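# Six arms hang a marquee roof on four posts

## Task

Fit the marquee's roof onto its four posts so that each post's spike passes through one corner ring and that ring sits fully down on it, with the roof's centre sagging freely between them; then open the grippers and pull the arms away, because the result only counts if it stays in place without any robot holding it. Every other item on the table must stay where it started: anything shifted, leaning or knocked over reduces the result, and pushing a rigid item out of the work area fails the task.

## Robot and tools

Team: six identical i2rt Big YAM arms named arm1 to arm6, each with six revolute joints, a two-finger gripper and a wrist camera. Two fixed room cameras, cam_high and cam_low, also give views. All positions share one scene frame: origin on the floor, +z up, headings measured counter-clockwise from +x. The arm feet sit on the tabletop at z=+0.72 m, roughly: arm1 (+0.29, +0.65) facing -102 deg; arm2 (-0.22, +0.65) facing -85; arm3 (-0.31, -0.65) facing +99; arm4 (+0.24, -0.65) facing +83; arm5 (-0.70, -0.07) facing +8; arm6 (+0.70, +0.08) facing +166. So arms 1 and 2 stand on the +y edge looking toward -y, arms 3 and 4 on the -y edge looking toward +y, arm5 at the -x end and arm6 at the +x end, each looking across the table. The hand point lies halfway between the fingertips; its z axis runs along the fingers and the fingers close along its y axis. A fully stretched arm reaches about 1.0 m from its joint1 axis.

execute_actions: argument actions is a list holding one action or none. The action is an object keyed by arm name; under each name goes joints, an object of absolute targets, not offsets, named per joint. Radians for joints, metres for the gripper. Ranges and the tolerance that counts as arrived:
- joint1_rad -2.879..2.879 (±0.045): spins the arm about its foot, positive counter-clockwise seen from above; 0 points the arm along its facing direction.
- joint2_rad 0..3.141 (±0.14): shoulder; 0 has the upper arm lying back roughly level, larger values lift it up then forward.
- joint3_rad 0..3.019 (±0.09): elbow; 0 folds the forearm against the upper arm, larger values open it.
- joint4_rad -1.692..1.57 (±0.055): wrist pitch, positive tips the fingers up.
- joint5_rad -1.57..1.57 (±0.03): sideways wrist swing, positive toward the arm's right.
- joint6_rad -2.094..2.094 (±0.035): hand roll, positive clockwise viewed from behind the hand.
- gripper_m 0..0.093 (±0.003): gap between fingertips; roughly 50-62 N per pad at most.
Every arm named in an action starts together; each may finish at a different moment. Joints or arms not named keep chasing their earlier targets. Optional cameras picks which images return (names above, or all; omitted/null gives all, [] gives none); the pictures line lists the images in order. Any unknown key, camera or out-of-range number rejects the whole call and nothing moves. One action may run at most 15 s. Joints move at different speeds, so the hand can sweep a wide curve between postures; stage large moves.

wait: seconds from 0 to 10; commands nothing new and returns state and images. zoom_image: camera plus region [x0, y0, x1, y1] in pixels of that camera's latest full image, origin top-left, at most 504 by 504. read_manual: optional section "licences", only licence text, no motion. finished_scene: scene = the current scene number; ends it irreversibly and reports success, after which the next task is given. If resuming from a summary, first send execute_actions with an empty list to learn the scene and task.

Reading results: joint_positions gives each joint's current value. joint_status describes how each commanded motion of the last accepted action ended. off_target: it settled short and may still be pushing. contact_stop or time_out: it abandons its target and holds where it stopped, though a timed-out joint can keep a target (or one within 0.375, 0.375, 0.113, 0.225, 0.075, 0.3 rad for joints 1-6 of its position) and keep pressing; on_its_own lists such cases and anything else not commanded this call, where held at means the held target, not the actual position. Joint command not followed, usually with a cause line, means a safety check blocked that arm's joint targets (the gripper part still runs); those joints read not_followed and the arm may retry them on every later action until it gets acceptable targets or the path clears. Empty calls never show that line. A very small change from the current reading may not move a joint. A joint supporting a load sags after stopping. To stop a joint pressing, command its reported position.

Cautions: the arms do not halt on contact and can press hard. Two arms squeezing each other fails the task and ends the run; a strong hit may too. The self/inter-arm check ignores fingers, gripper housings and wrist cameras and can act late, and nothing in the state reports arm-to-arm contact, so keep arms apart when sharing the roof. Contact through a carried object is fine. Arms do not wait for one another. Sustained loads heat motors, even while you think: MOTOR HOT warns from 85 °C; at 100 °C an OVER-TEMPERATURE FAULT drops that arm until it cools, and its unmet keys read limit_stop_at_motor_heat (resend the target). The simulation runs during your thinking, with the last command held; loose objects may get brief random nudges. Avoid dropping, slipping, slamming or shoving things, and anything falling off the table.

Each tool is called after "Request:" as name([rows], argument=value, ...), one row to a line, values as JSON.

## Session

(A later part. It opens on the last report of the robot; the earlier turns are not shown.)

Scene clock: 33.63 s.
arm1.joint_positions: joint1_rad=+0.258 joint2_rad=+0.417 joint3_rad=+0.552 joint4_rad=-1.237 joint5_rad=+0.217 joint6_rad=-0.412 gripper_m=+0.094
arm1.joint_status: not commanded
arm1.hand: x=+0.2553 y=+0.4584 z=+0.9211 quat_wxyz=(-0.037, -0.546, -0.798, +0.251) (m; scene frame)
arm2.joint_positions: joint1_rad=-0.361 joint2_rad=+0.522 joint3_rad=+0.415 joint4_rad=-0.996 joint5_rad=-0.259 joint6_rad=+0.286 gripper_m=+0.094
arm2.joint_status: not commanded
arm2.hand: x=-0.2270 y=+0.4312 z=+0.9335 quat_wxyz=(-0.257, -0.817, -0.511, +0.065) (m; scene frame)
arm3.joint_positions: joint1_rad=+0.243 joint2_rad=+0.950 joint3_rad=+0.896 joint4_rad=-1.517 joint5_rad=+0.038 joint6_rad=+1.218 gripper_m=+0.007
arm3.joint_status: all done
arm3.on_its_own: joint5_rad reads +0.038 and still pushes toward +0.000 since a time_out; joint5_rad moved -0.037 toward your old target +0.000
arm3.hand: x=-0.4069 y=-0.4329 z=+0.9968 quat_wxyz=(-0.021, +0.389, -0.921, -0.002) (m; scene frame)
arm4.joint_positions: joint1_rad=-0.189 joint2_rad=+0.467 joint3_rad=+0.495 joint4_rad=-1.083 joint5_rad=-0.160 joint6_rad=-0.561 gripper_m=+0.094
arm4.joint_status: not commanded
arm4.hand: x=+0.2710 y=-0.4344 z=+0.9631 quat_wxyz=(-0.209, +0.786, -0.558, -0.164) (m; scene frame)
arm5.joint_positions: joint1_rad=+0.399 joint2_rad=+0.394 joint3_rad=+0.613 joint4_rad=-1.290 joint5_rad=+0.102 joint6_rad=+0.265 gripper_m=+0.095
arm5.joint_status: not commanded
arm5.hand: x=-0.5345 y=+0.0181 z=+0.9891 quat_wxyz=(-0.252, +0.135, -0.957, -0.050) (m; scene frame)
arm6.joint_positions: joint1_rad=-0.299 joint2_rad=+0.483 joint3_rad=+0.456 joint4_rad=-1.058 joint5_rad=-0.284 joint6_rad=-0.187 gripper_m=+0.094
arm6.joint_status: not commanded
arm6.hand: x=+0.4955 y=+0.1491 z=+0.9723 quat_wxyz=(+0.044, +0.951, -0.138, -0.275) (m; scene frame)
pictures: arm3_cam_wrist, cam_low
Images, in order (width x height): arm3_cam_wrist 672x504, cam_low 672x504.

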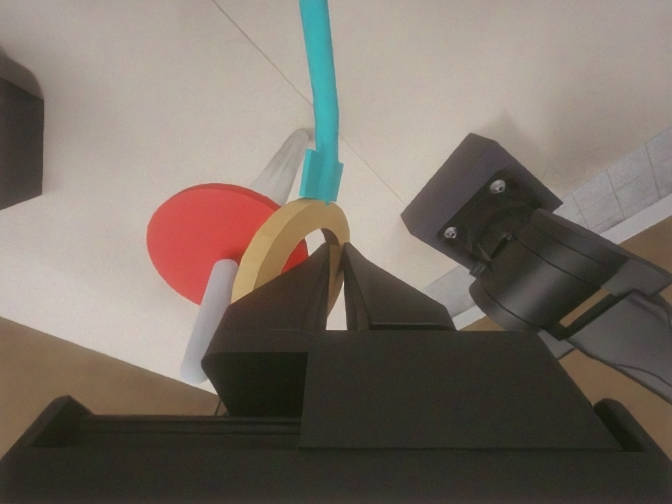

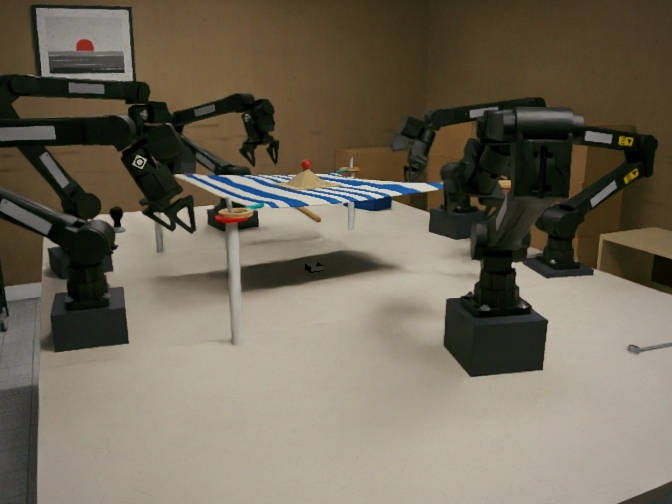

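Request:
execute_actions([
  {"arm3":{"joints":{"joint1_rad":-0.1,"joint2_rad":1.1,"joint3_rad":1.2,"joint4_rad":-1.66,"joint6_rad":0.84}}},
], cameras=[])

Request:
execute_actions([
  {"arm3":{"joints":{"joint1_rad":-0.32,"joint2_rad":1.66,"joint3_rad":0.85,"joint4_rad":-0.76,"joint6_rad":0.62}}},
], cameras=["arm3_cam_wrist","cam_low"])

Scene clock: 39.80 s.
arm1.joint_positions: joint1_rad=+0.258 joint2_rad=+0.417 joint3_rad=+0.552 joint4_rad=-1.237 joint5_rad=+0.217 joint6_rad=-0.412 gripper_m=+0.094
arm1.joint_status: not commanded
arm1.hand: x=+0.2553 y=+0.4584 z=+0.9211 quat_wxyz=(-0.037, -0.546, -0.798, +0.251) (m; scene frame)
arm2.joint_positions: joint1_rad=-0.361 joint2_rad=+0.522 joint3_rad=+0.415 joint4_rad=-0.996 joint5_rad=-0.259 joint6_rad=+0.286 gripper_m=+0.094
arm2.joint_status: not commanded
arm2.hand: x=-0.2270 y=+0.4312 z=+0.9335 quat_wxyz=(-0.257, -0.817, -0.511, +0.065) (m; scene frame)
arm3.joint_positions: joint1_rad=-0.101 joint2_rad=+1.104 joint3_rad=+1.159 joint4_rad=-1.650 joint5_rad=+0.004 joint6_rad=+0.854 gripper_m=+0.007
arm3.joint_status: all done
arm3.on_its_own: joint5_rad moved -0.034 to your old target +0.000
arm3.hand: x=-0.3389 y=-0.3651 z=+1.0602 quat_wxyz=(+0.000, +0.398, -0.917, +0.011) (m; scene frame)
arm4.joint_positions: joint1_rad=-0.189 joint2_rad=+0.467 joint3_rad=+0.495 joint4_rad=-1.083 joint5_rad=-0.160 joint6_rad=-0.561 gripper_m=+0.094
arm4.joint_status: not commanded
arm4.hand: x=+0.2710 y=-0.4344 z=+0.9631 quat_wxyz=(-0.209, +0.786, -0.558, -0.164) (m; scene frame)
arm5.joint_positions: joint1_rad=+0.399 joint2_rad=+0.394 joint3_rad=+0.613 joint4_rad=-1.290 joint5_rad=+0.102 joint6_rad=+0.265 gripper_m=+0.095
arm5.joint_status: not commanded
arm5.hand: x=-0.5345 y=+0.0181 z=+0.9891 quat_wxyz=(-0.252, +0.135, -0.957, -0.050) (m; scene frame)
arm6.joint_positions: joint1_rad=-0.299 joint2_rad=+0.483 joint3_rad=+0.456 joint4_rad=-1.058 joint5_rad=-0.284 joint6_rad=-0.187 gripper_m=+0.094
arm6.joint_status: not commanded
arm6.hand: x=+0.4955 y=+0.1491 z=+0.9723 quat_wxyz=(+0.044, +0.951, -0.138, -0.275) (m; scene frame)
pictures: none
No camera images: the call's "cameras" was empty. Leave "cameras" out to get every camera's image.

Scene clock: 41.27 s.
arm1.joint_positions: joint1_rad=+0.258 joint2_rad=+0.417 joint3_rad=+0.552 joint4_rad=-1.237 joint5_rad=+0.217 joint6_rad=-0.412 gripper_m=+0.094
arm1.joint_status: not commanded
arm1.hand: x=+0.2553 y=+0.4584 z=+0.9211 quat_wxyz=(-0.037, -0.546, -0.798, +0.251) (m; scene frame)
arm2.joint_positions: joint1_rad=-0.361 joint2_rad=+0.522 joint3_rad=+0.415 joint4_rad=-0.996 joint5_rad=-0.259 joint6_rad=+0.286 gripper_m=+0.094
arm2.joint_status: not commanded
arm2.hand: x=-0.2270 y=+0.4312 z=+0.9335 quat_wxyz=(-0.257, -0.817, -0.511, +0.065) (m; scene frame)
arm3.joint_positions: joint1_rad=-0.325 joint2_rad=+1.670 joint3_rad=+0.836 joint4_rad=-0.769 joint5_rad=+0.002 joint6_rad=+0.635 gripper_m=+0.007
arm3.joint_status: all done
arm3.hand: x=-0.2637 y=-0.2771 z=+0.7580 quat_wxyz=(+0.005, +0.396, -0.918, +0.013) (m; scene frame)
arm4.joint_positions: joint1_rad=-0.189 joint2_rad=+0.467 joint3_rad=+0.495 joint4_rad=-1.083 joint5_rad=-0.160 joint6_rad=-0.561 gripper_m=+0.094
arm4.joint_status: not commanded
arm4.hand: x=+0.2710 y=-0.4344 z=+0.9631 quat_wxyz=(-0.209, +0.786, -0.558, -0.164) (m; scene frame)
arm5.joint_positions: joint1_rad=+0.399 joint2_rad=+0.394 joint3_rad=+0.613 joint4_rad=-1.290 joint5_rad=+0.102 joint6_rad=+0.265 gripper_m=+0.095
arm5.joint_status: not commanded
arm5.hand: x=-0.5345 y=+0.0181 z=+0.9891 quat_wxyz=(-0.252, +0.135, -0.957, -0.050) (m; scene frame)
arm6.joint_positions: joint1_rad=-0.299 joint2_rad=+0.483 joint3_rad=+0.456 joint4_rad=-1.058 joint5_rad=-0.284 joint6_rad=-0.187 gripper_m=+0.094
arm6.joint_status: not commanded
arm6.hand: x=+0.4955 y=+0.1491 z=+0.9723 quat_wxyz=(+0.044, +0.951, -0.138, -0.275) (m; scene frame)
pictures: arm3_cam_wrist, cam_low
Images, in order (width x height): arm3_cam_wrist 672x504, cam_low 672x504.

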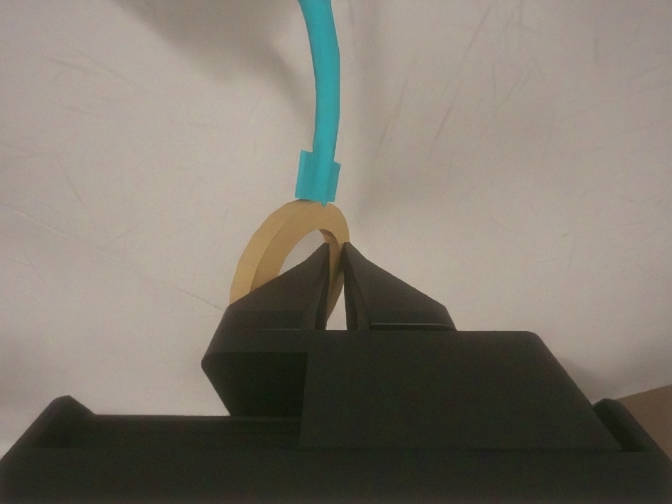

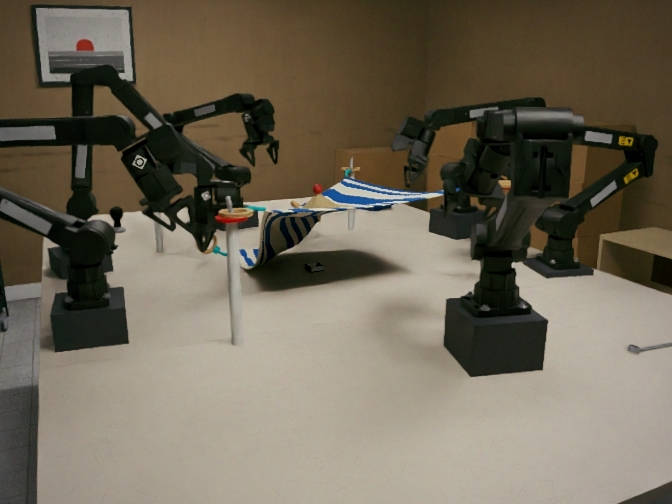

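Request:
execute_actions([
  {"arm3":{"joints":{"gripper_m":0.05}}},
], cameras=[])

Request:
execute_actions([
  {"arm3":{"joints":{"joint1_rad":-0.21,"joint2_rad":1.53,"joint3_rad":0.93,"joint4_rad":-0.97,"joint6_rad":0.73}}},
], cameras=["arm3_cam_wrist","cam_high"])

Scene clock: 42.43 s.
arm1.joint_positions: joint1_rad=+0.258 joint2_rad=+0.417 joint3_rad=+0.552 joint4_rad=-1.237 joint5_rad=+0.217 joint6_rad=-0.412 gripper_m=+0.094
arm1.joint_status: not commanded
arm1.hand: x=+0.2553 y=+0.4584 z=+0.9211 quat_wxyz=(-0.037, -0.546, -0.798, +0.251) (m; scene frame)
arm2.joint_positions: joint1_rad=-0.361 joint2_rad=+0.522 joint3_rad=+0.415 joint4_rad=-0.996 joint5_rad=-0.259 joint6_rad=+0.286 gripper_m=+0.094
arm2.joint_status: not commanded
arm2.hand: x=-0.2270 y=+0.4312 z=+0.9335 quat_wxyz=(-0.257, -0.817, -0.511, +0.065) (m; scene frame)
arm3.joint_positions: joint1_rad=-0.325 joint2_rad=+1.670 joint3_rad=+0.836 joint4_rad=-0.769 joint5_rad=+0.002 joint6_rad=+0.635 gripper_m=+0.050
arm3.joint_status: all done
arm3.hand: x=-0.2637 y=-0.2771 z=+0.7580 quat_wxyz=(+0.005, +0.396, -0.918, +0.013) (m; scene frame)
arm4.joint_positions: joint1_rad=-0.189 joint2_rad=+0.467 joint3_rad=+0.495 joint4_rad=-1.083 joint5_rad=-0.160 joint6_rad=-0.561 gripper_m=+0.094
arm4.joint_status: not commanded
arm4.hand: x=+0.2710 y=-0.4344 z=+0.9631 quat_wxyz=(-0.209, +0.786, -0.558, -0.164) (m; scene frame)
arm5.joint_positions: joint1_rad=+0.399 joint2_rad=+0.394 joint3_rad=+0.613 joint4_rad=-1.290 joint5_rad=+0.102 joint6_rad=+0.265 gripper_m=+0.095
arm5.joint_status: not commanded
arm5.hand: x=-0.5345 y=+0.0181 z=+0.9891 quat_wxyz=(-0.252, +0.135, -0.957, -0.050) (m; scene frame)
arm6.joint_positions: joint1_rad=-0.299 joint2_rad=+0.483 joint3_rad=+0.456 joint4_rad=-1.058 joint5_rad=-0.284 joint6_rad=-0.187 gripper_m=+0.094
arm6.joint_status: not commanded
arm6.hand: x=+0.4955 y=+0.1491 z=+0.9723 quat_wxyz=(+0.044, +0.951, -0.138, -0.275) (m; scene frame)
pictures: none
No camera images: the call's "cameras" was empty. Leave "cameras" out to get every camera's image.

Scene clock: 43.43 s.
arm1.joint_positions: joint1_rad=+0.258 joint2_rad=+0.417 joint3_rad=+0.552 joint4_rad=-1.237 joint5_rad=+0.217 joint6_rad=-0.412 gripper_m=+0.094
arm1.joint_status: not commanded
arm1.hand: x=+0.2553 y=+0.4584 z=+0.9211 quat_wxyz=(-0.037, -0.546, -0.798, +0.251) (m; scene frame)
arm2.joint_positions: joint1_rad=-0.361 joint2_rad=+0.522 joint3_rad=+0.415 joint4_rad=-0.996 joint5_rad=-0.259 joint6_rad=+0.286 gripper_m=+0.094
arm2.joint_status: not commanded
arm2.hand: x=-0.2270 y=+0.4312 z=+0.9335 quat_wxyz=(-0.257, -0.817, -0.511, +0.065) (m; scene frame)
arm3.joint_positions: joint1_rad=-0.203 joint2_rad=+1.517 joint3_rad=+0.903 joint4_rad=-0.963 joint5_rad=+0.001 joint6_rad=+0.715 gripper_m=+0.050
arm3.joint_status: all done
arm3.hand: x=-0.3097 y=-0.2703 z=+0.8321 quat_wxyz=(-0.001, +0.415, -0.910, +0.002) (m; scene frame)
arm4.joint_positions: joint1_rad=-0.189 joint2_rad=+0.467 joint3_rad=+0.495 joint4_rad=-1.083 joint5_rad=-0.160 joint6_rad=-0.561 gripper_m=+0.094
arm4.joint_status: not commanded
arm4.hand: x=+0.2710 y=-0.4344 z=+0.9631 quat_wxyz=(-0.209, +0.786, -0.558, -0.164) (m; scene frame)
arm5.joint_positions: joint1_rad=+0.399 joint2_rad=+0.394 joint3_rad=+0.613 joint4_rad=-1.290 joint5_rad=+0.102 joint6_rad=+0.265 gripper_m=+0.095
arm5.joint_status: not commanded
arm5.hand: x=-0.5345 y=+0.0181 z=+0.9891 quat_wxyz=(-0.252, +0.135, -0.957, -0.050) (m; scene frame)
arm6.joint_positions: joint1_rad=-0.299 joint2_rad=+0.483 joint3_rad=+0.456 joint4_rad=-1.058 joint5_rad=-0.284 joint6_rad=-0.187 gripper_m=+0.094
arm6.joint_status: not commanded
arm6.hand: x=+0.4955 y=+0.1491 z=+0.9723 quat_wxyz=(+0.044, +0.951, -0.138, -0.275) (m; scene frame)
pictures: arm3_cam_wrist, cam_high
Images, in order (width x height): arm3_cam_wrist 672x504, cam_high 672x504.

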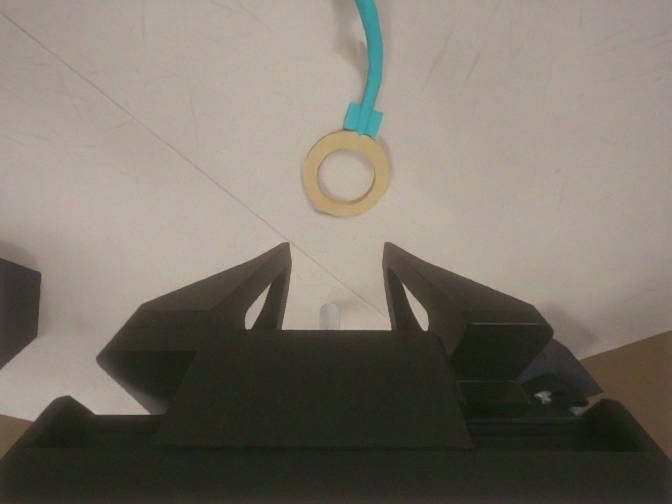

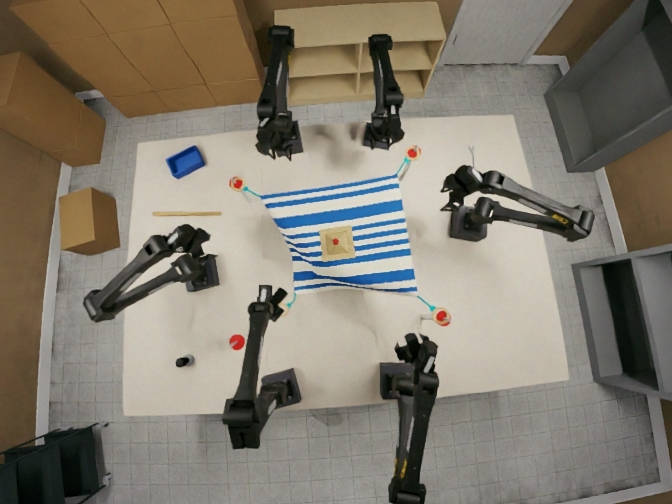

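Request:
execute_actions([
  {"arm3":{"joints":{"joint1_rad":-0.264,"joint2_rad":1.716,"joint3_rad":0.942,"joint4_rad":-0.798,"joint6_rad":-1.23,"gripper_m":0.04}}},
], cameras=["arm3_cam_wrist","cam_high"])

Scene clock: 47.47 s.
arm1.joint_positions: joint1_rad=+0.258 joint2_rad=+0.417 joint3_rad=+0.552 joint4_rad=-1.237 joint5_rad=+0.217 joint6_rad=-0.412 gripper_m=+0.094
arm1.joint_status: not commanded
arm1.hand: x=+0.2553 y=+0.4584 z=+0.9211 quat_wxyz=(-0.037, -0.546, -0.798, +0.251) (m; scene frame)
arm2.joint_positions: joint1_rad=-0.361 joint2_rad=+0.522 joint3_rad=+0.415 joint4_rad=-0.996 joint5_rad=-0.259 joint6_rad=+0.286 gripper_m=+0.094
arm2.joint_status: not commanded
arm2.hand: x=-0.2270 y=+0.4312 z=+0.9335 quat_wxyz=(-0.257, -0.817, -0.511, +0.065) (m; scene frame)
arm3.joint_positions: joint1_rad=-0.266 joint2_rad=+1.729 joint3_rad=+0.907 joint4_rad=-0.806 joint5_rad=+0.001 joint6_rad=-1.215 gripper_m=+0.040
arm3.joint_status: all done
arm3.hand: x=-0.2844 y=-0.2561 z=+0.7546 quat_wxyz=(+0.026, +0.978, -0.208, +0.006) (m; scene frame)
arm4.joint_positions: joint1_rad=-0.189 joint2_rad=+0.467 joint3_rad=+0.495 joint4_rad=-1.083 joint5_rad=-0.160 joint6_rad=-0.561 gripper_m=+0.094
arm4.joint_status: not commanded
arm4.hand: x=+0.2710 y=-0.4344 z=+0.9631 quat_wxyz=(-0.209, +0.786, -0.558, -0.164) (m; scene frame)
arm5.joint_positions: joint1_rad=+0.399 joint2_rad=+0.394 joint3_rad=+0.613 joint4_rad=-1.290 joint5_rad=+0.102 joint6_rad=+0.265 gripper_m=+0.095
arm5.joint_status: not commanded
arm5.hand: x=-0.5345 y=+0.0181 z=+0.9891 quat_wxyz=(-0.252, +0.135, -0.957, -0.050) (m; scene frame)
arm6.joint_positions: joint1_rad=-0.299 joint2_rad=+0.483 joint3_rad=+0.456 joint4_rad=-1.058 joint5_rad=-0.284 joint6_rad=-0.187 gripper_m=+0.094
arm6.joint_status: not commanded
arm6.hand: x=+0.4955 y=+0.1491 z=+0.9723 quat_wxyz=(+0.044, +0.951, -0.138, -0.275) (m; scene frame)
pictures: arm3_cam_wrist, cam_high
Images, in order (width x height): arm3_cam_wrist 672x504, cam_high 672x504.

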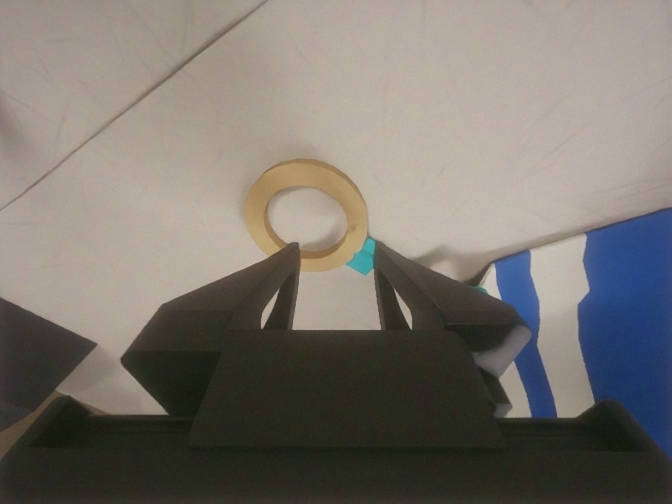

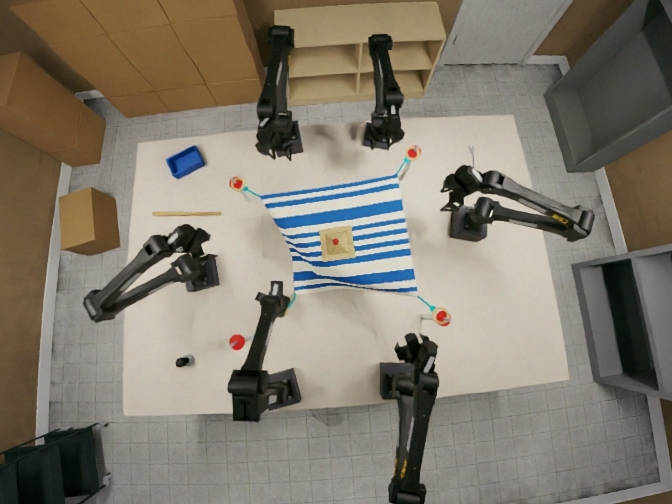

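Request:
execute_actions([
  {"arm3":{"joints":{"joint2_rad":1.79,"joint3_rad":0.892,"joint4_rad":-0.675}}},
], cameras=["arm3_cam_wrist"])

Scene clock: 49.83 s.
arm1.joint_positions: joint1_rad=+0.258 joint2_rad=+0.417 joint3_rad=+0.552 joint4_rad=-1.237 joint5_rad=+0.217 joint6_rad=-0.412 gripper_m=+0.094
arm1.joint_status: not commanded
arm1.hand: x=+0.2553 y=+0.4584 z=+0.9211 quat_wxyz=(-0.037, -0.546, -0.798, +0.251) (m; scene frame)
arm2.joint_positions: joint1_rad=-0.361 joint2_rad=+0.522 joint3_rad=+0.415 joint4_rad=-0.996 joint5_rad=-0.259 joint6_rad=+0.286 gripper_m=+0.094
arm2.joint_status: not commanded
arm2.hand: x=-0.2270 y=+0.4312 z=+0.9335 quat_wxyz=(-0.257, -0.817, -0.511, +0.065) (m; scene frame)
arm3.joint_positions: joint1_rad=-0.266 joint2_rad=+1.777 joint3_rad=+0.897 joint4_rad=-0.683 joint5_rad=+0.001 joint6_rad=-1.216 gripper_m=+0.040
arm3.joint_status: all done
arm3.hand: x=-0.2833 y=-0.2397 z=+0.7329 quat_wxyz=(-0.006, +0.978, -0.207, +0.001) (m; scene frame)
arm4.joint_positions: joint1_rad=-0.189 joint2_rad=+0.467 joint3_rad=+0.495 joint4_rad=-1.083 joint5_rad=-0.160 joint6_rad=-0.561 gripper_m=+0.094
arm4.joint_status: not commanded
arm4.hand: x=+0.2710 y=-0.4344 z=+0.9631 quat_wxyz=(-0.209, +0.786, -0.558, -0.164) (m; scene frame)
arm5.joint_positions: joint1_rad=+0.399 joint2_rad=+0.394 joint3_rad=+0.613 joint4_rad=-1.290 joint5_rad=+0.102 joint6_rad=+0.265 gripper_m=+0.095
arm5.joint_status: not commanded
arm5.hand: x=-0.5345 y=+0.0181 z=+0.9891 quat_wxyz=(-0.252, +0.135, -0.957, -0.050) (m; scene frame)
arm6.joint_positions: joint1_rad=-0.299 joint2_rad=+0.483 joint3_rad=+0.456 joint4_rad=-1.058 joint5_rad=-0.284 joint6_rad=-0.187 gripper_m=+0.094
arm6.joint_status: not commanded
arm6.hand: x=+0.4955 y=+0.1491 z=+0.9723 quat_wxyz=(+0.044, +0.951, -0.138, -0.275) (m; scene frame)
pictures: arm3_cam_wrist
Images, in order (width x height): arm3_cam_wrist 672x504.

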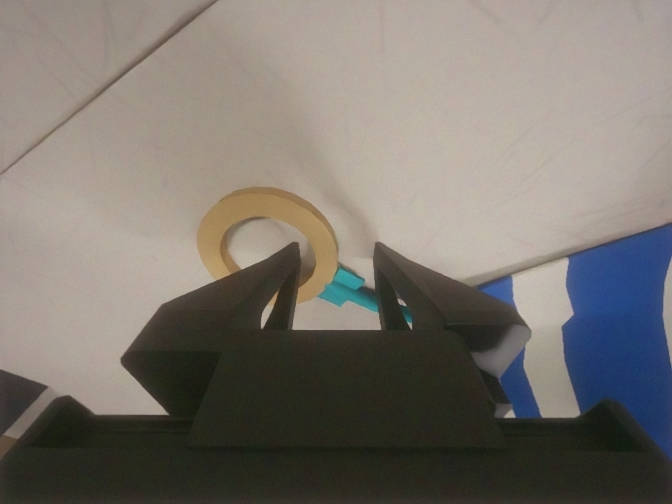

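Request:
execute_actions([
  {"arm3":{"joints":{"gripper_m":0.0}}},
], cameras=["arm3_cam_wrist"])

Request:
execute_actions([
  {"arm3":{"joints":{"joint2_rad":1.253,"joint3_rad":1.347,"joint4_rad":-1.665}}},
], cameras=["arm3_cam_wrist"])

Scene clock: 51.07 s.
arm1.joint_positions: joint1_rad=+0.258 joint2_rad=+0.417 joint3_rad=+0.552 joint4_rad=-1.237 joint5_rad=+0.217 joint6_rad=-0.412 gripper_m=+0.094
arm1.joint_status: not commanded
arm1.hand: x=+0.2553 y=+0.4584 z=+0.9211 quat_wxyz=(-0.037, -0.546, -0.798, +0.251) (m; scene frame)
arm2.joint_positions: joint1_rad=-0.361 joint2_rad=+0.522 joint3_rad=+0.415 joint4_rad=-0.996 joint5_rad=-0.259 joint6_rad=+0.286 gripper_m=+0.094
arm2.joint_status: not commanded
arm2.hand: x=-0.2270 y=+0.4312 z=+0.9335 quat_wxyz=(-0.257, -0.817, -0.511, +0.065) (m; scene frame)
arm3.joint_positions: joint1_rad=-0.266 joint2_rad=+1.777 joint3_rad=+0.897 joint4_rad=-0.683 joint5_rad=+0.001 joint6_rad=-1.216 gripper_m=+0.010
arm3.joint_status: gripper_m off_target (ended at +0.010, target +0.000)
arm3.hand: x=-0.2833 y=-0.2397 z=+0.7329 quat_wxyz=(-0.006, +0.978, -0.207, +0.001) (m; scene frame)
arm4.joint_positions: joint1_rad=-0.189 joint2_rad=+0.467 joint3_rad=+0.495 joint4_rad=-1.083 joint5_rad=-0.160 joint6_rad=-0.561 gripper_m=+0.094
arm4.joint_status: not commanded
arm4.hand: x=+0.2710 y=-0.4344 z=+0.9631 quat_wxyz=(-0.209, +0.786, -0.558, -0.164) (m; scene frame)
arm5.joint_positions: joint1_rad=+0.399 joint2_rad=+0.394 joint3_rad=+0.613 joint4_rad=-1.290 joint5_rad=+0.102 joint6_rad=+0.265 gripper_m=+0.095
arm5.joint_status: not commanded
arm5.hand: x=-0.5345 y=+0.0181 z=+0.9891 quat_wxyz=(-0.252, +0.135, -0.957, -0.050) (m; scene frame)
arm6.joint_positions: joint1_rad=-0.299 joint2_rad=+0.483 joint3_rad=+0.456 joint4_rad=-1.058 joint5_rad=-0.284 joint6_rad=-0.187 gripper_m=+0.094
arm6.joint_status: not commanded
arm6.hand: x=+0.4955 y=+0.1491 z=+0.9723 quat_wxyz=(+0.044, +0.951, -0.138, -0.275) (m; scene frame)
pictures: arm3_cam_wrist
Images, in order (width x height): arm3_cam_wrist 672x504.

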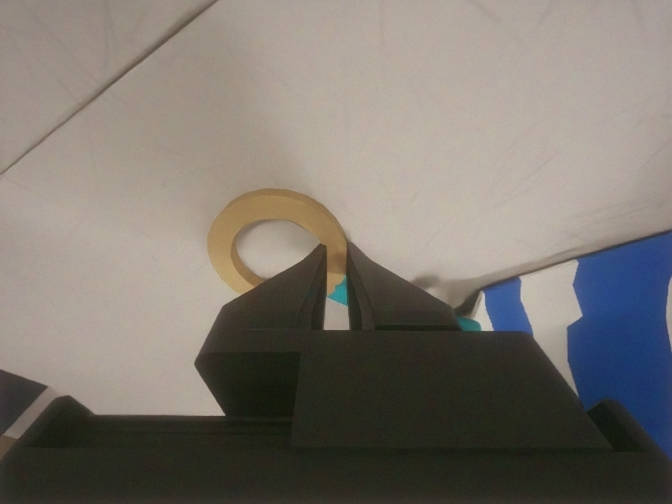

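Scene clock: 52.67 s.
arm1.joint_positions: joint1_rad=+0.258 joint2_rad=+0.417 joint3_rad=+0.552 joint4_rad=-1.237 joint5_rad=+0.217 joint6_rad=-0.412 gripper_m=+0.094
arm1.joint_status: not commanded
arm1.hand: x=+0.2553 y=+0.4584 z=+0.9211 quat_wxyz=(-0.037, -0.546, -0.798, +0.251) (m; scene frame)
arm2.joint_positions: joint1_rad=-0.361 joint2_rad=+0.522 joint3_rad=+0.415 joint4_rad=-0.996 joint5_rad=-0.259 joint6_rad=+0.286 gripper_m=+0.094
arm2.joint_status: not commanded
arm2.hand: x=-0.2270 y=+0.4312 z=+0.9335 quat_wxyz=(-0.257, -0.817, -0.511, +0.065) (m; scene frame)
arm3.joint_positions: joint1_rad=-0.266 joint2_rad=+1.263 joint3_rad=+1.342 joint4_rad=-1.657 joint5_rad=+0.001 joint6_rad=-1.217 gripper_m=+0.010
arm3.joint_status: all done
arm3.hand: x=-0.2880 y=-0.3011 z=+1.0821 quat_wxyz=(+0.001, +0.978, -0.207, +0.002) (m; scene frame)
arm4.joint_positions: joint1_rad=-0.189 joint2_rad=+0.467 joint3_rad=+0.495 joint4_rad=-1.083 joint5_rad=-0.160 joint6_rad=-0.561 gripper_m=+0.094
arm4.joint_status: not commanded
arm4.hand: x=+0.2710 y=-0.4344 z=+0.9631 quat_wxyz=(-0.209, +0.786, -0.558, -0.164) (m; scene frame)
arm5.joint_positions: joint1_rad=+0.399 joint2_rad=+0.394 joint3_rad=+0.613 joint4_rad=-1.290 joint5_rad=+0.102 joint6_rad=+0.265 gripper_m=+0.095
arm5.joint_status: not commanded
arm5.hand: x=-0.5345 y=+0.0181 z=+0.9891 quat_wxyz=(-0.252, +0.135, -0.957, -0.050) (m; scene frame)
arm6.joint_positions: joint1_rad=-0.299 joint2_rad=+0.483 joint3_rad=+0.456 joint4_rad=-1.058 joint5_rad=-0.284 joint6_rad=-0.187 gripper_m=+0.094
arm6.joint_status: not commanded
arm6.hand: x=+0.4955 y=+0.1491 z=+0.9723 quat_wxyz=(+0.044, +0.951, -0.138, -0.275) (m; scene frame)
pictures: arm3_cam_wrist
Images, in order (width x height): arm3_cam_wrist 672x504.

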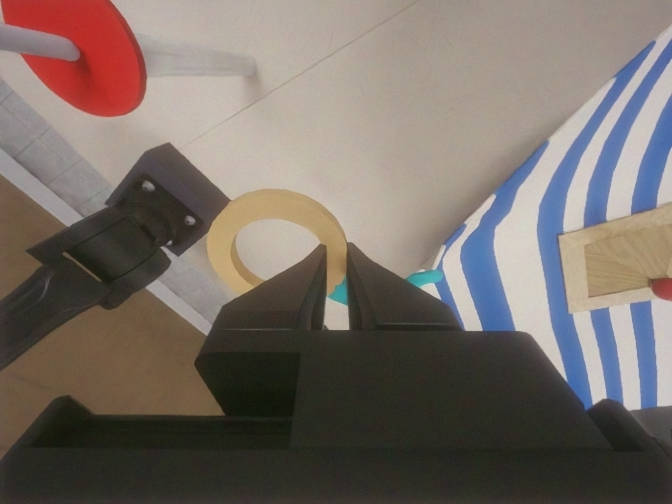

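Request:
execute_actions([
  {"arm3":{"joints":{"joint1_rad":0.2,"joint2_rad":1.155,"joint3_rad":1.229,"joint4_rad":-1.644,"joint6_rad":-0.76}}},
], cameras=["arm3_cam_wrist","cam_high"])

Scene clock: 54.97 s.
arm1.joint_positions: joint1_rad=+0.258 joint2_rad=+0.417 joint3_rad=+0.552 joint4_rad=-1.237 joint5_rad=+0.217 joint6_rad=-0.412 gripper_m=+0.094
arm1.joint_status: not commanded
arm1.hand: x=+0.2553 y=+0.4584 z=+0.9211 quat_wxyz=(-0.037, -0.546, -0.798, +0.251) (m; scene frame)
arm2.joint_positions: joint1_rad=-0.361 joint2_rad=+0.522 joint3_rad=+0.415 joint4_rad=-0.996 joint5_rad=-0.259 joint6_rad=+0.286 gripper_m=+0.094
arm2.joint_status: not commanded
arm2.hand: x=-0.2270 y=+0.4312 z=+0.9335 quat_wxyz=(-0.257, -0.817, -0.511, +0.065) (m; scene frame)
arm3.joint_positions: joint1_rad=+0.183 joint2_rad=+1.160 joint3_rad=+1.230 joint4_rad=-1.641 joint5_rad=+0.016 joint6_rad=-0.786 gripper_m=+0.010
arm3.joint_status: all done
arm3.hand: x=-0.4260 y=-0.3593 z=+1.0712 quat_wxyz=(-0.007, +0.980, -0.198, +0.008) (m; scene frame)
arm4.joint_positions: joint1_rad=-0.189 joint2_rad=+0.467 joint3_rad=+0.495 joint4_rad=-1.083 joint5_rad=-0.160 joint6_rad=-0.561 gripper_m=+0.094
arm4.joint_status: not commanded
arm4.hand: x=+0.2710 y=-0.4344 z=+0.9631 quat_wxyz=(-0.209, +0.786, -0.558, -0.164) (m; scene frame)
arm5.joint_positions: joint1_rad=+0.399 joint2_rad=+0.394 joint3_rad=+0.613 joint4_rad=-1.290 joint5_rad=+0.102 joint6_rad=+0.265 gripper_m=+0.095
arm5.joint_status: not commanded
arm5.hand: x=-0.5345 y=+0.0181 z=+0.9891 quat_wxyz=(-0.252, +0.135, -0.957, -0.050) (m; scene frame)
arm6.joint_positions: joint1_rad=-0.299 joint2_rad=+0.483 joint3_rad=+0.456 joint4_rad=-1.058 joint5_rad=-0.284 joint6_rad=-0.187 gripper_m=+0.094
arm6.joint_status: not commanded
arm6.hand: x=+0.4955 y=+0.1491 z=+0.9723 quat_wxyz=(+0.044, +0.951, -0.138, -0.275) (m; scene frame)
pictures: arm3_cam_wrist, cam_high
Images, in order (width x height): arm3_cam_wrist 672x504, cam_high 672x504.

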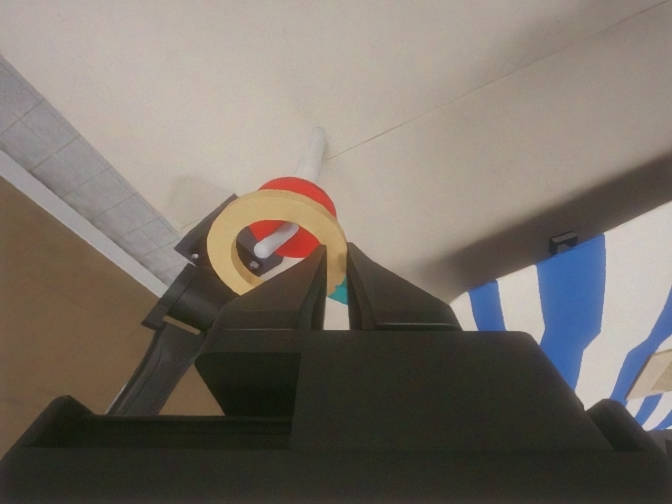

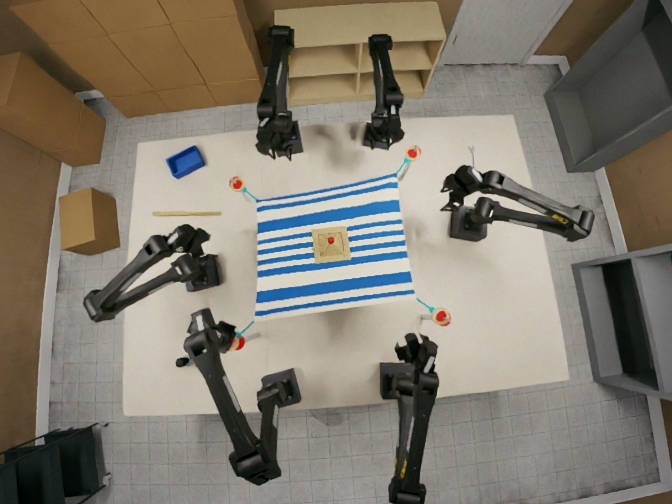

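Request:
execute_actions([
  {"arm3":{"joints":{"joint1_rad":0.22,"joint2_rad":1.131,"joint3_rad":1.107,"joint4_rad":-1.546,"joint6_rad":-0.76}}},
], cameras=["arm3_cam_wrist"])

Scene clock: 56.93 s.
arm1.joint_positions: joint1_rad=+0.258 joint2_rad=+0.417 joint3_rad=+0.552 joint4_rad=-1.237 joint5_rad=+0.217 joint6_rad=-0.412 gripper_m=+0.094
arm1.joint_status: not commanded
arm1.hand: x=+0.2553 y=+0.4584 z=+0.9211 quat_wxyz=(-0.037, -0.546, -0.798, +0.251) (m; scene frame)
arm2.joint_positions: joint1_rad=-0.361 joint2_rad=+0.522 joint3_rad=+0.415 joint4_rad=-0.996 joint5_rad=-0.259 joint6_rad=+0.286 gripper_m=+0.094
arm2.joint_status: not commanded
arm2.hand: x=-0.2270 y=+0.4312 z=+0.9335 quat_wxyz=(-0.257, -0.817, -0.511, +0.065) (m; scene frame)
arm3.joint_positions: joint1_rad=+0.196 joint2_rad=+1.142 joint3_rad=+1.105 joint4_rad=-1.543 joint5_rad=+0.018 joint6_rad=-0.786 gripper_m=+0.010
arm3.joint_status: all done
arm3.hand: x=-0.4260 y=-0.3681 z=+1.0282 quat_wxyz=(-0.003, +0.981, -0.192, +0.011) (m; scene frame)
arm4.joint_positions: joint1_rad=-0.189 joint2_rad=+0.467 joint3_rad=+0.495 joint4_rad=-1.083 joint5_rad=-0.160 joint6_rad=-0.561 gripper_m=+0.094
arm4.joint_status: not commanded
arm4.hand: x=+0.2710 y=-0.4344 z=+0.9631 quat_wxyz=(-0.209, +0.786, -0.558, -0.164) (m; scene frame)
arm5.joint_positions: joint1_rad=+0.399 joint2_rad=+0.394 joint3_rad=+0.613 joint4_rad=-1.290 joint5_rad=+0.102 joint6_rad=+0.265 gripper_m=+0.095
arm5.joint_status: not commanded
arm5.hand: x=-0.5345 y=+0.0181 z=+0.9891 quat_wxyz=(-0.252, +0.135, -0.957, -0.050) (m; scene frame)
arm6.joint_positions: joint1_rad=-0.299 joint2_rad=+0.483 joint3_rad=+0.456 joint4_rad=-1.058 joint5_rad=-0.284 joint6_rad=-0.187 gripper_m=+0.094
arm6.joint_status: not commanded
arm6.hand: x=+0.4955 y=+0.1491 z=+0.9723 quat_wxyz=(+0.044, +0.951, -0.138, -0.275) (m; scene frame)
pictures: arm3_cam_wrist
Images, in order (width x height): arm3_cam_wrist 672x504.

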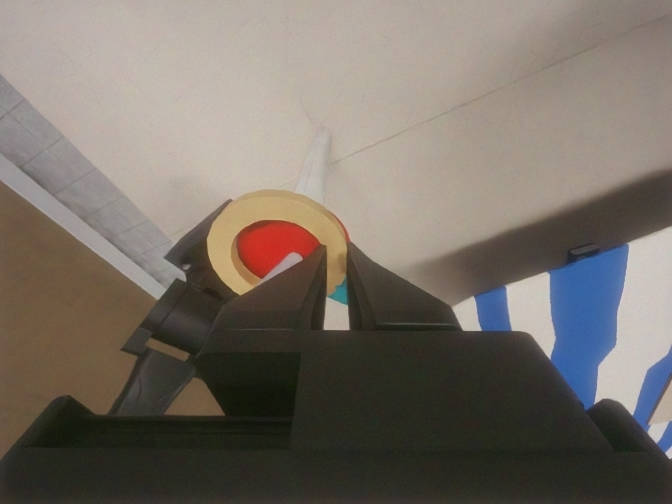

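Request:
execute_actions([
  {"arm3":{"joints":{"joint1_rad":0.165,"joint2_rad":1.105,"joint3_rad":1.086,"joint4_rad":-1.546,"joint6_rad":-0.80}}},
], cameras=["arm3_cam_wrist","cam_low","arm5_cam_wrist"])

Scene clock: 59.03 s.
arm1.joint_positions: joint1_rad=+0.258 joint2_rad=+0.417 joint3_rad=+0.552 joint4_rad=-1.237 joint5_rad=+0.217 joint6_rad=-0.412 gripper_m=+0.094
arm1.joint_status: not commanded
arm1.hand: x=+0.2553 y=+0.4584 z=+0.9211 quat_wxyz=(-0.037, -0.546, -0.798, +0.251) (m; scene frame)
arm2.joint_positions: joint1_rad=-0.361 joint2_rad=+0.522 joint3_rad=+0.415 joint4_rad=-0.996 joint5_rad=-0.259 joint6_rad=+0.286 gripper_m=+0.094
arm2.joint_status: not commanded
arm2.hand: x=-0.2270 y=+0.4312 z=+0.9335 quat_wxyz=(-0.257, -0.817, -0.511, +0.065) (m; scene frame)
arm3.joint_positions: joint1_rad=+0.154 joint2_rad=+1.119 joint3_rad=+1.090 joint4_rad=-1.541 joint5_rad=+0.018 joint6_rad=-0.796 gripper_m=+0.010
arm3.joint_status: all done
arm3.hand: x=-0.4122 y=-0.3690 z=+1.0293 quat_wxyz=(-0.007, +0.978, -0.207, +0.008) (m; scene frame)
arm4.joint_positions: joint1_rad=-0.189 joint2_rad=+0.467 joint3_rad=+0.495 joint4_rad=-1.083 joint5_rad=-0.160 joint6_rad=-0.561 gripper_m=+0.094
arm4.joint_status: not commanded
arm4.hand: x=+0.2710 y=-0.4344 z=+0.9631 quat_wxyz=(-0.209, +0.786, -0.558, -0.164) (m; scene frame)
arm5.joint_positions: joint1_rad=+0.399 joint2_rad=+0.394 joint3_rad=+0.613 joint4_rad=-1.290 joint5_rad=+0.102 joint6_rad=+0.265 gripper_m=+0.095
arm5.joint_status: not commanded
arm5.hand: x=-0.5345 y=+0.0181 z=+0.9891 quat_wxyz=(-0.252, +0.135, -0.957, -0.050) (m; scene frame)
arm6.joint_positions: joint1_rad=-0.299 joint2_rad=+0.483 joint3_rad=+0.456 joint4_rad=-1.058 joint5_rad=-0.284 joint6_rad=-0.187 gripper_m=+0.094
arm6.joint_status: not commanded
arm6.hand: x=+0.4955 y=+0.1491 z=+0.9723 quat_wxyz=(+0.044, +0.951, -0.138, -0.275) (m; scene frame)
pictures: arm3_cam_wrist, arm5_cam_wrist, cam_low
Images, in order (width x height): arm3_cam_wrist 672x504, arm5_cam_wrist 672x504, cam_low 672x504.

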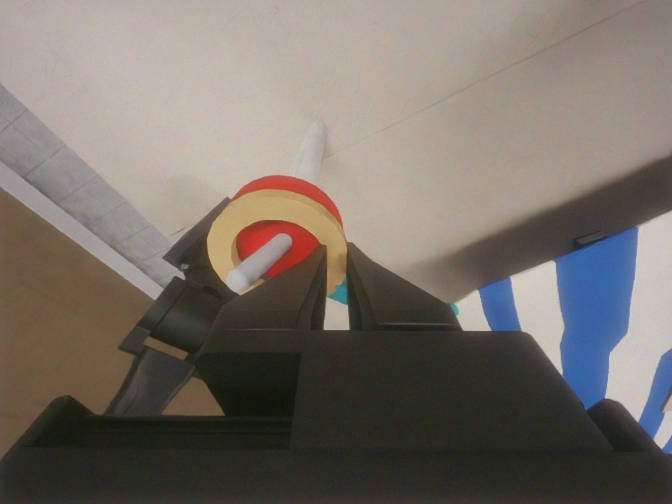

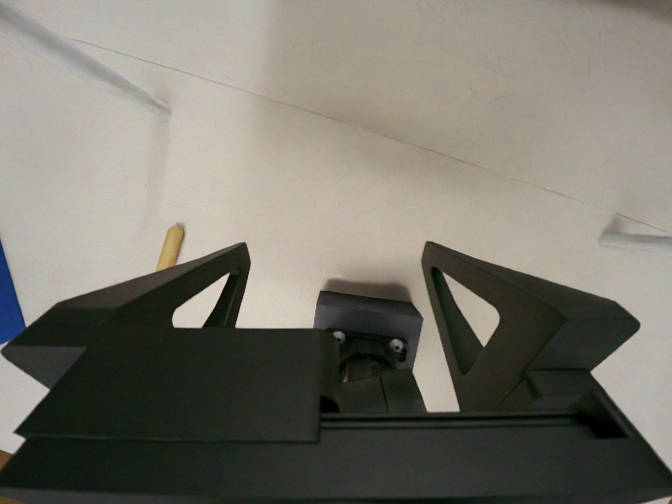

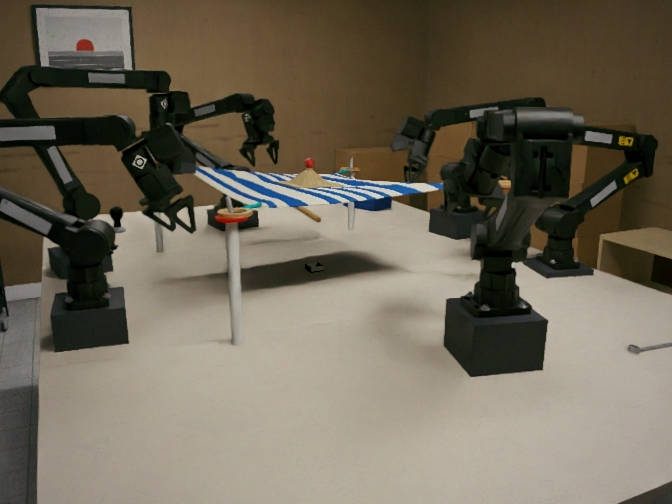

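Request:
execute_actions([
  {"arm3":{"joints":{"joint2_rad":1.115,"joint3_rad":0.967,"joint4_rad":-1.417}}},
], cameras=["arm3_cam_wrist"])

Scene clock: 60.40 s.
arm1.joint_positions: joint1_rad=+0.258 joint2_rad=+0.417 joint3_rad=+0.552 joint4_rad=-1.237 joint5_rad=+0.217 joint6_rad=-0.412 gripper_m=+0.094
arm1.joint_status: not commanded
arm1.hand: x=+0.2553 y=+0.4584 z=+0.9211 quat_wxyz=(-0.037, -0.546, -0.798, +0.251) (m; scene frame)
arm2.joint_positions: joint1_rad=-0.361 joint2_rad=+0.522 joint3_rad=+0.415 joint4_rad=-0.996 joint5_rad=-0.259 joint6_rad=+0.286 gripper_m=+0.094
arm2.joint_status: not commanded
arm2.hand: x=-0.2270 y=+0.4312 z=+0.9335 quat_wxyz=(-0.257, -0.817, -0.511, +0.065) (m; scene frame)
arm3.joint_positions: joint1_rad=+0.154 joint2_rad=+1.062 joint3_rad=+1.028 joint4_rad=-1.434 joint5_rad=+0.018 joint6_rad=-0.797 gripper_m=+0.010
arm3.joint_status: all done
arm3.hand: x=-0.4135 y=-0.3654 z=+1.0220 quat_wxyz=(-0.050, +0.977, -0.207, -0.019) (m; scene frame)
arm4.joint_positions: joint1_rad=-0.189 joint2_rad=+0.467 joint3_rad=+0.495 joint4_rad=-1.083 joint5_rad=-0.160 joint6_rad=-0.561 gripper_m=+0.094
arm4.joint_status: not commanded
arm4.hand: x=+0.2710 y=-0.4344 z=+0.9631 quat_wxyz=(-0.209, +0.786, -0.558, -0.164) (m; scene frame)
arm5.joint_positions: joint1_rad=+0.399 joint2_rad=+0.394 joint3_rad=+0.613 joint4_rad=-1.290 joint5_rad=+0.102 joint6_rad=+0.265 gripper_m=+0.095
arm5.joint_status: not commanded
arm5.hand: x=-0.5345 y=+0.0181 z=+0.9891 quat_wxyz=(-0.252, +0.135, -0.957, -0.050) (m; scene frame)
arm6.joint_positions: joint1_rad=-0.299 joint2_rad=+0.483 joint3_rad=+0.456 joint4_rad=-1.058 joint5_rad=-0.284 joint6_rad=-0.187 gripper_m=+0.094
arm6.joint_status: not commanded
arm6.hand: x=+0.4955 y=+0.1491 z=+0.9723 quat_wxyz=(+0.044, +0.951, -0.138, -0.275) (m; scene frame)
pictures: arm3_cam_wrist
Images, in order (width x height): arm3_cam_wrist 672x504.

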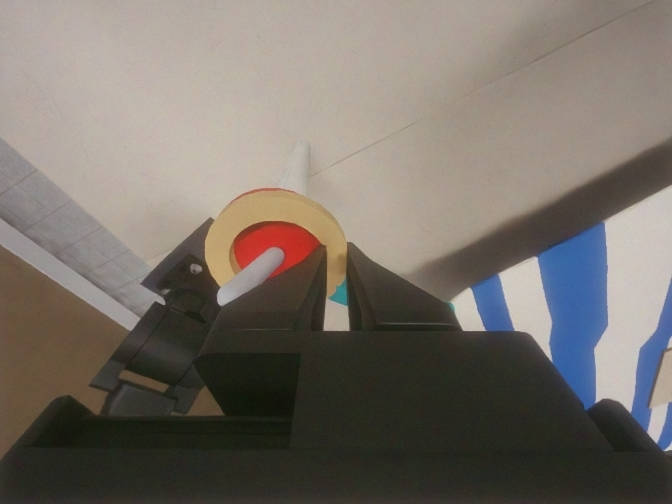

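Request:
execute_actions([
  {"arm3":{"joints":{"joint2_rad":1.065,"joint3_rad":1.03,"joint4_rad":-1.5,"gripper_m":0.035}}},
], cameras=[])

Request:
execute_actions([
  {"arm3":{"joints":{"joint2_rad":1.1,"joint3_rad":1.3,"joint4_rad":-1.68}}},
], cameras=["arm3_cam_wrist"])

Request:
execute_actions([
  {"arm3":{"joints":{"joint1_rad":0.116,"joint2_rad":0.35,"joint3_rad":0.65,"joint4_rad":-1.39,"joint6_rad":0}}},
], cameras=["cam_high","cam_low"])

Scene clock: 62.10 s.
arm1.joint_positions: joint1_rad=+0.258 joint2_rad=+0.417 joint3_rad=+0.552 joint4_rad=-1.237 joint5_rad=+0.217 joint6_rad=-0.412 gripper_m=+0.094
arm1.joint_status: not commanded
arm1.hand: x=+0.2553 y=+0.4584 z=+0.9211 quat_wxyz=(-0.037, -0.546, -0.798, +0.251) (m; scene frame)
arm2.joint_positions: joint1_rad=-0.361 joint2_rad=+0.522 joint3_rad=+0.415 joint4_rad=-0.996 joint5_rad=-0.259 joint6_rad=+0.286 gripper_m=+0.094
arm2.joint_status: not commanded
arm2.hand: x=-0.2270 y=+0.4312 z=+0.9335 quat_wxyz=(-0.257, -0.817, -0.511, +0.065) (m; scene frame)
arm3.joint_positions: joint1_rad=+0.154 joint2_rad=+1.055 joint3_rad=+1.029 joint4_rad=-1.459 joint5_rad=+0.013 joint6_rad=-0.797 gripper_m=+0.035
arm3.joint_status: all done
arm3.hand: x=-0.4121 y=-0.3717 z=+1.0239 quat_wxyz=(-0.042, +0.977, -0.207, -0.017) (m; scene frame)
arm4.joint_positions: joint1_rad=-0.189 joint2_rad=+0.467 joint3_rad=+0.495 joint4_rad=-1.083 joint5_rad=-0.160 joint6_rad=-0.561 gripper_m=+0.094
arm4.joint_status: not commanded
arm4.hand: x=+0.2710 y=-0.4344 z=+0.9631 quat_wxyz=(-0.209, +0.786, -0.558, -0.164) (m; scene frame)
arm5.joint_positions: joint1_rad=+0.399 joint2_rad=+0.394 joint3_rad=+0.613 joint4_rad=-1.290 joint5_rad=+0.102 joint6_rad=+0.265 gripper_m=+0.095
arm5.joint_status: not commanded
arm5.hand: x=-0.5345 y=+0.0181 z=+0.9891 quat_wxyz=(-0.252, +0.135, -0.957, -0.050) (m; scene frame)
arm6.joint_positions: joint1_rad=-0.299 joint2_rad=+0.483 joint3_rad=+0.456 joint4_rad=-1.058 joint5_rad=-0.284 joint6_rad=-0.187 gripper_m=+0.094
arm6.joint_status: not commanded
arm6.hand: x=+0.4955 y=+0.1491 z=+0.9723 quat_wxyz=(+0.044, +0.951, -0.138, -0.275) (m; scene frame)
pictures: none
No camera images: the call's "cameras" was empty. Leave "cameras" out to get every camera's image.

Scene clock: 63.13 s.
arm1.joint_positions: joint1_rad=+0.258 joint2_rad=+0.417 joint3_rad=+0.552 joint4_rad=-1.237 joint5_rad=+0.217 joint6_rad=-0.412 gripper_m=+0.094
arm1.joint_status: not commanded
arm1.hand: x=+0.2553 y=+0.4584 z=+0.9211 quat_wxyz=(-0.037, -0.546, -0.798, +0.251) (m; scene frame)
arm2.joint_positions: joint1_rad=-0.361 joint2_rad=+0.522 joint3_rad=+0.415 joint4_rad=-0.996 joint5_rad=-0.259 joint6_rad=+0.286 gripper_m=+0.094
arm2.joint_status: not commanded
arm2.hand: x=-0.2270 y=+0.4312 z=+0.9335 quat_wxyz=(-0.257, -0.817, -0.511, +0.065) (m; scene frame)
arm3.joint_positions: joint1_rad=+0.157 joint2_rad=+1.096 joint3_rad=+1.261 joint4_rad=-1.673 joint5_rad=+0.003 joint6_rad=-0.797 gripper_m=+0.035
arm3.joint_status: all done
arm3.hand: x=-0.4164 y=-0.3689 z=+1.1008 quat_wxyz=(-0.029, +0.978, -0.205, -0.015) (m; scene frame)
arm4.joint_positions: joint1_rad=-0.189 joint2_rad=+0.467 joint3_rad=+0.495 joint4_rad=-1.083 joint5_rad=-0.160 joint6_rad=-0.561 gripper_m=+0.094
arm4.joint_status: not commanded
arm4.hand: x=+0.2710 y=-0.4344 z=+0.9631 quat_wxyz=(-0.209, +0.786, -0.558, -0.164) (m; scene frame)
arm5.joint_positions: joint1_rad=+0.399 joint2_rad=+0.394 joint3_rad=+0.613 joint4_rad=-1.290 joint5_rad=+0.102 joint6_rad=+0.265 gripper_m=+0.095
arm5.joint_status: not commanded
arm5.hand: x=-0.5345 y=+0.0181 z=+0.9891 quat_wxyz=(-0.252, +0.135, -0.957, -0.050) (m; scene frame)
arm6.joint_positions: joint1_rad=-0.299 joint2_rad=+0.483 joint3_rad=+0.456 joint4_rad=-1.058 joint5_rad=-0.284 joint6_rad=-0.187 gripper_m=+0.094
arm6.joint_status: not commanded
arm6.hand: x=+0.4955 y=+0.1491 z=+0.9723 quat_wxyz=(+0.044, +0.951, -0.138, -0.275) (m; scene frame)
pictures: arm3_cam_wrist
Images, in order (width x height): arm3_cam_wrist 672x504.

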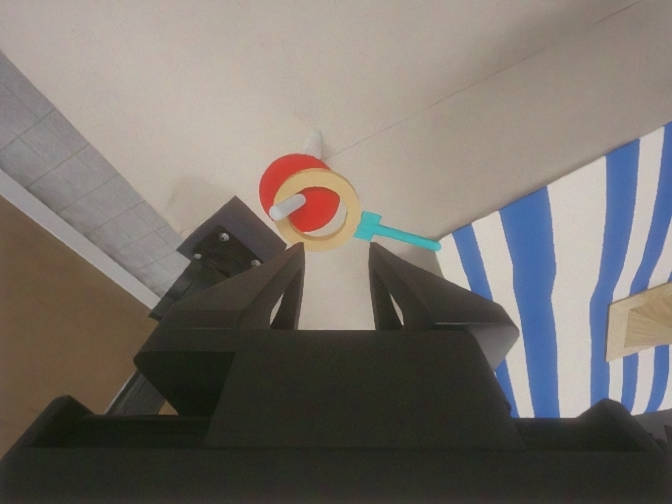

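Scene clock: 64.87 s.
arm1.joint_positions: joint1_rad=+0.258 joint2_rad=+0.417 joint3_rad=+0.552 joint4_rad=-1.237 joint5_rad=+0.217 joint6_rad=-0.412 gripper_m=+0.094
arm1.joint_status: not commanded
arm1.hand: x=+0.2553 y=+0.4584 z=+0.9211 quat_wxyz=(-0.037, -0.546, -0.798, +0.251) (m; scene frame)
arm2.joint_positions: joint1_rad=-0.361 joint2_rad=+0.522 joint3_rad=+0.415 joint4_rad=-0.996 joint5_rad=-0.259 joint6_rad=+0.286 gripper_m=+0.094
arm2.joint_status: not commanded
arm2.hand: x=-0.2270 y=+0.4312 z=+0.9335 quat_wxyz=(-0.257, -0.817, -0.511, +0.065) (m; scene frame)
arm3.joint_positions: joint1_rad=+0.119 joint2_rad=+0.353 joint3_rad=+0.648 joint4_rad=-1.403 joint5_rad=+0.002 joint6_rad=-0.015 gripper_m=+0.035
arm3.joint_status: all done
arm3.hand: x=-0.3621 y=-0.4940 z=+1.0008 quat_wxyz=(-0.139, +0.794, -0.562, -0.184) (m; scene frame)
arm4.joint_positions: joint1_rad=-0.189 joint2_rad=+0.467 joint3_rad=+0.495 joint4_rad=-1.083 joint5_rad=-0.160 joint6_rad=-0.561 gripper_m=+0.094
arm4.joint_status: not commanded
arm4.hand: x=+0.2710 y=-0.4344 z=+0.9631 quat_wxyz=(-0.209, +0.786, -0.558, -0.164) (m; scene frame)
arm5.joint_positions: joint1_rad=+0.399 joint2_rad=+0.394 joint3_rad=+0.613 joint4_rad=-1.290 joint5_rad=+0.102 joint6_rad=+0.265 gripper_m=+0.095
arm5.joint_status: not commanded
arm5.hand: x=-0.5345 y=+0.0181 z=+0.9891 quat_wxyz=(-0.252, +0.135, -0.957, -0.050) (m; scene frame)
arm6.joint_positions: joint1_rad=-0.299 joint2_rad=+0.483 joint3_rad=+0.456 joint4_rad=-1.058 joint5_rad=-0.284 joint6_rad=-0.187 gripper_m=+0.094
arm6.joint_status: not commanded
arm6.hand: x=+0.4955 y=+0.1491 z=+0.9723 quat_wxyz=(+0.044, +0.951, -0.138, -0.275) (m; scene frame)
pictures: cam_high, cam_low
Images, in order (width x height): cam_high 672x504, cam_low 672x504.

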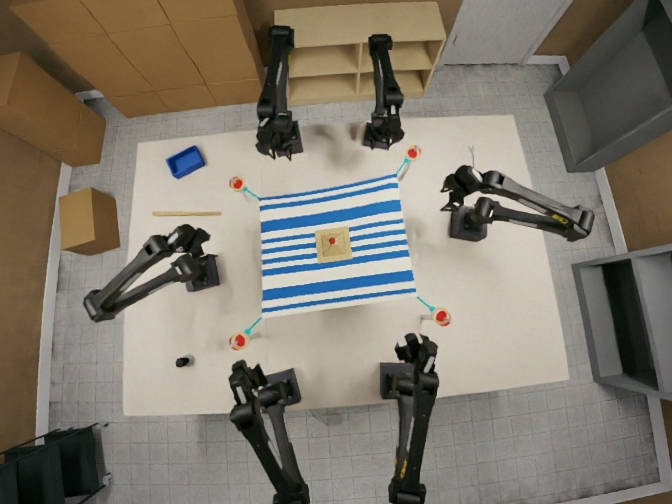

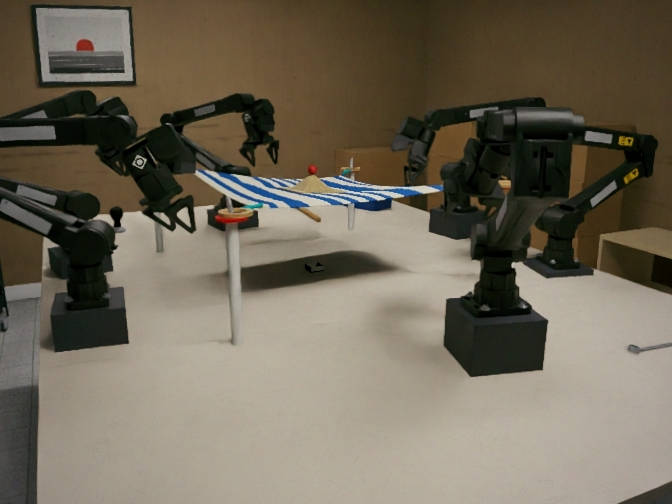

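Check the other rings.

Request:
zoom_image(camera="cam_low", region=[190, 140, 530, 260])

Request:
zoom_image(camera="cam_high", region=[210, 130, 470, 360])

Region (190, 140, 530, 260) of cam_low's 672x504 image, scaled by 1.482, with more detail than that image has; it fills the top 178 rows of this view, and the rest is white.

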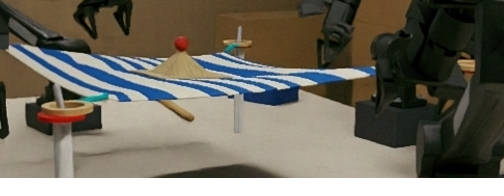

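Region (210, 130, 470, 360) of cam_high's 672x504 image, scaled by 1.938, with more detail than that image has; it fills the top 446 rows of this view, and the rest is white.

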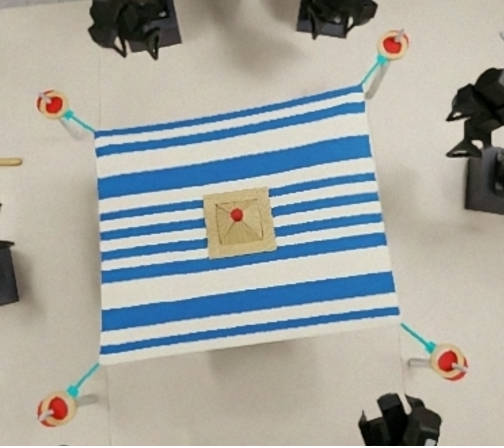

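Request:
finished_scene(scene=1)

The scene is finished: the task was done.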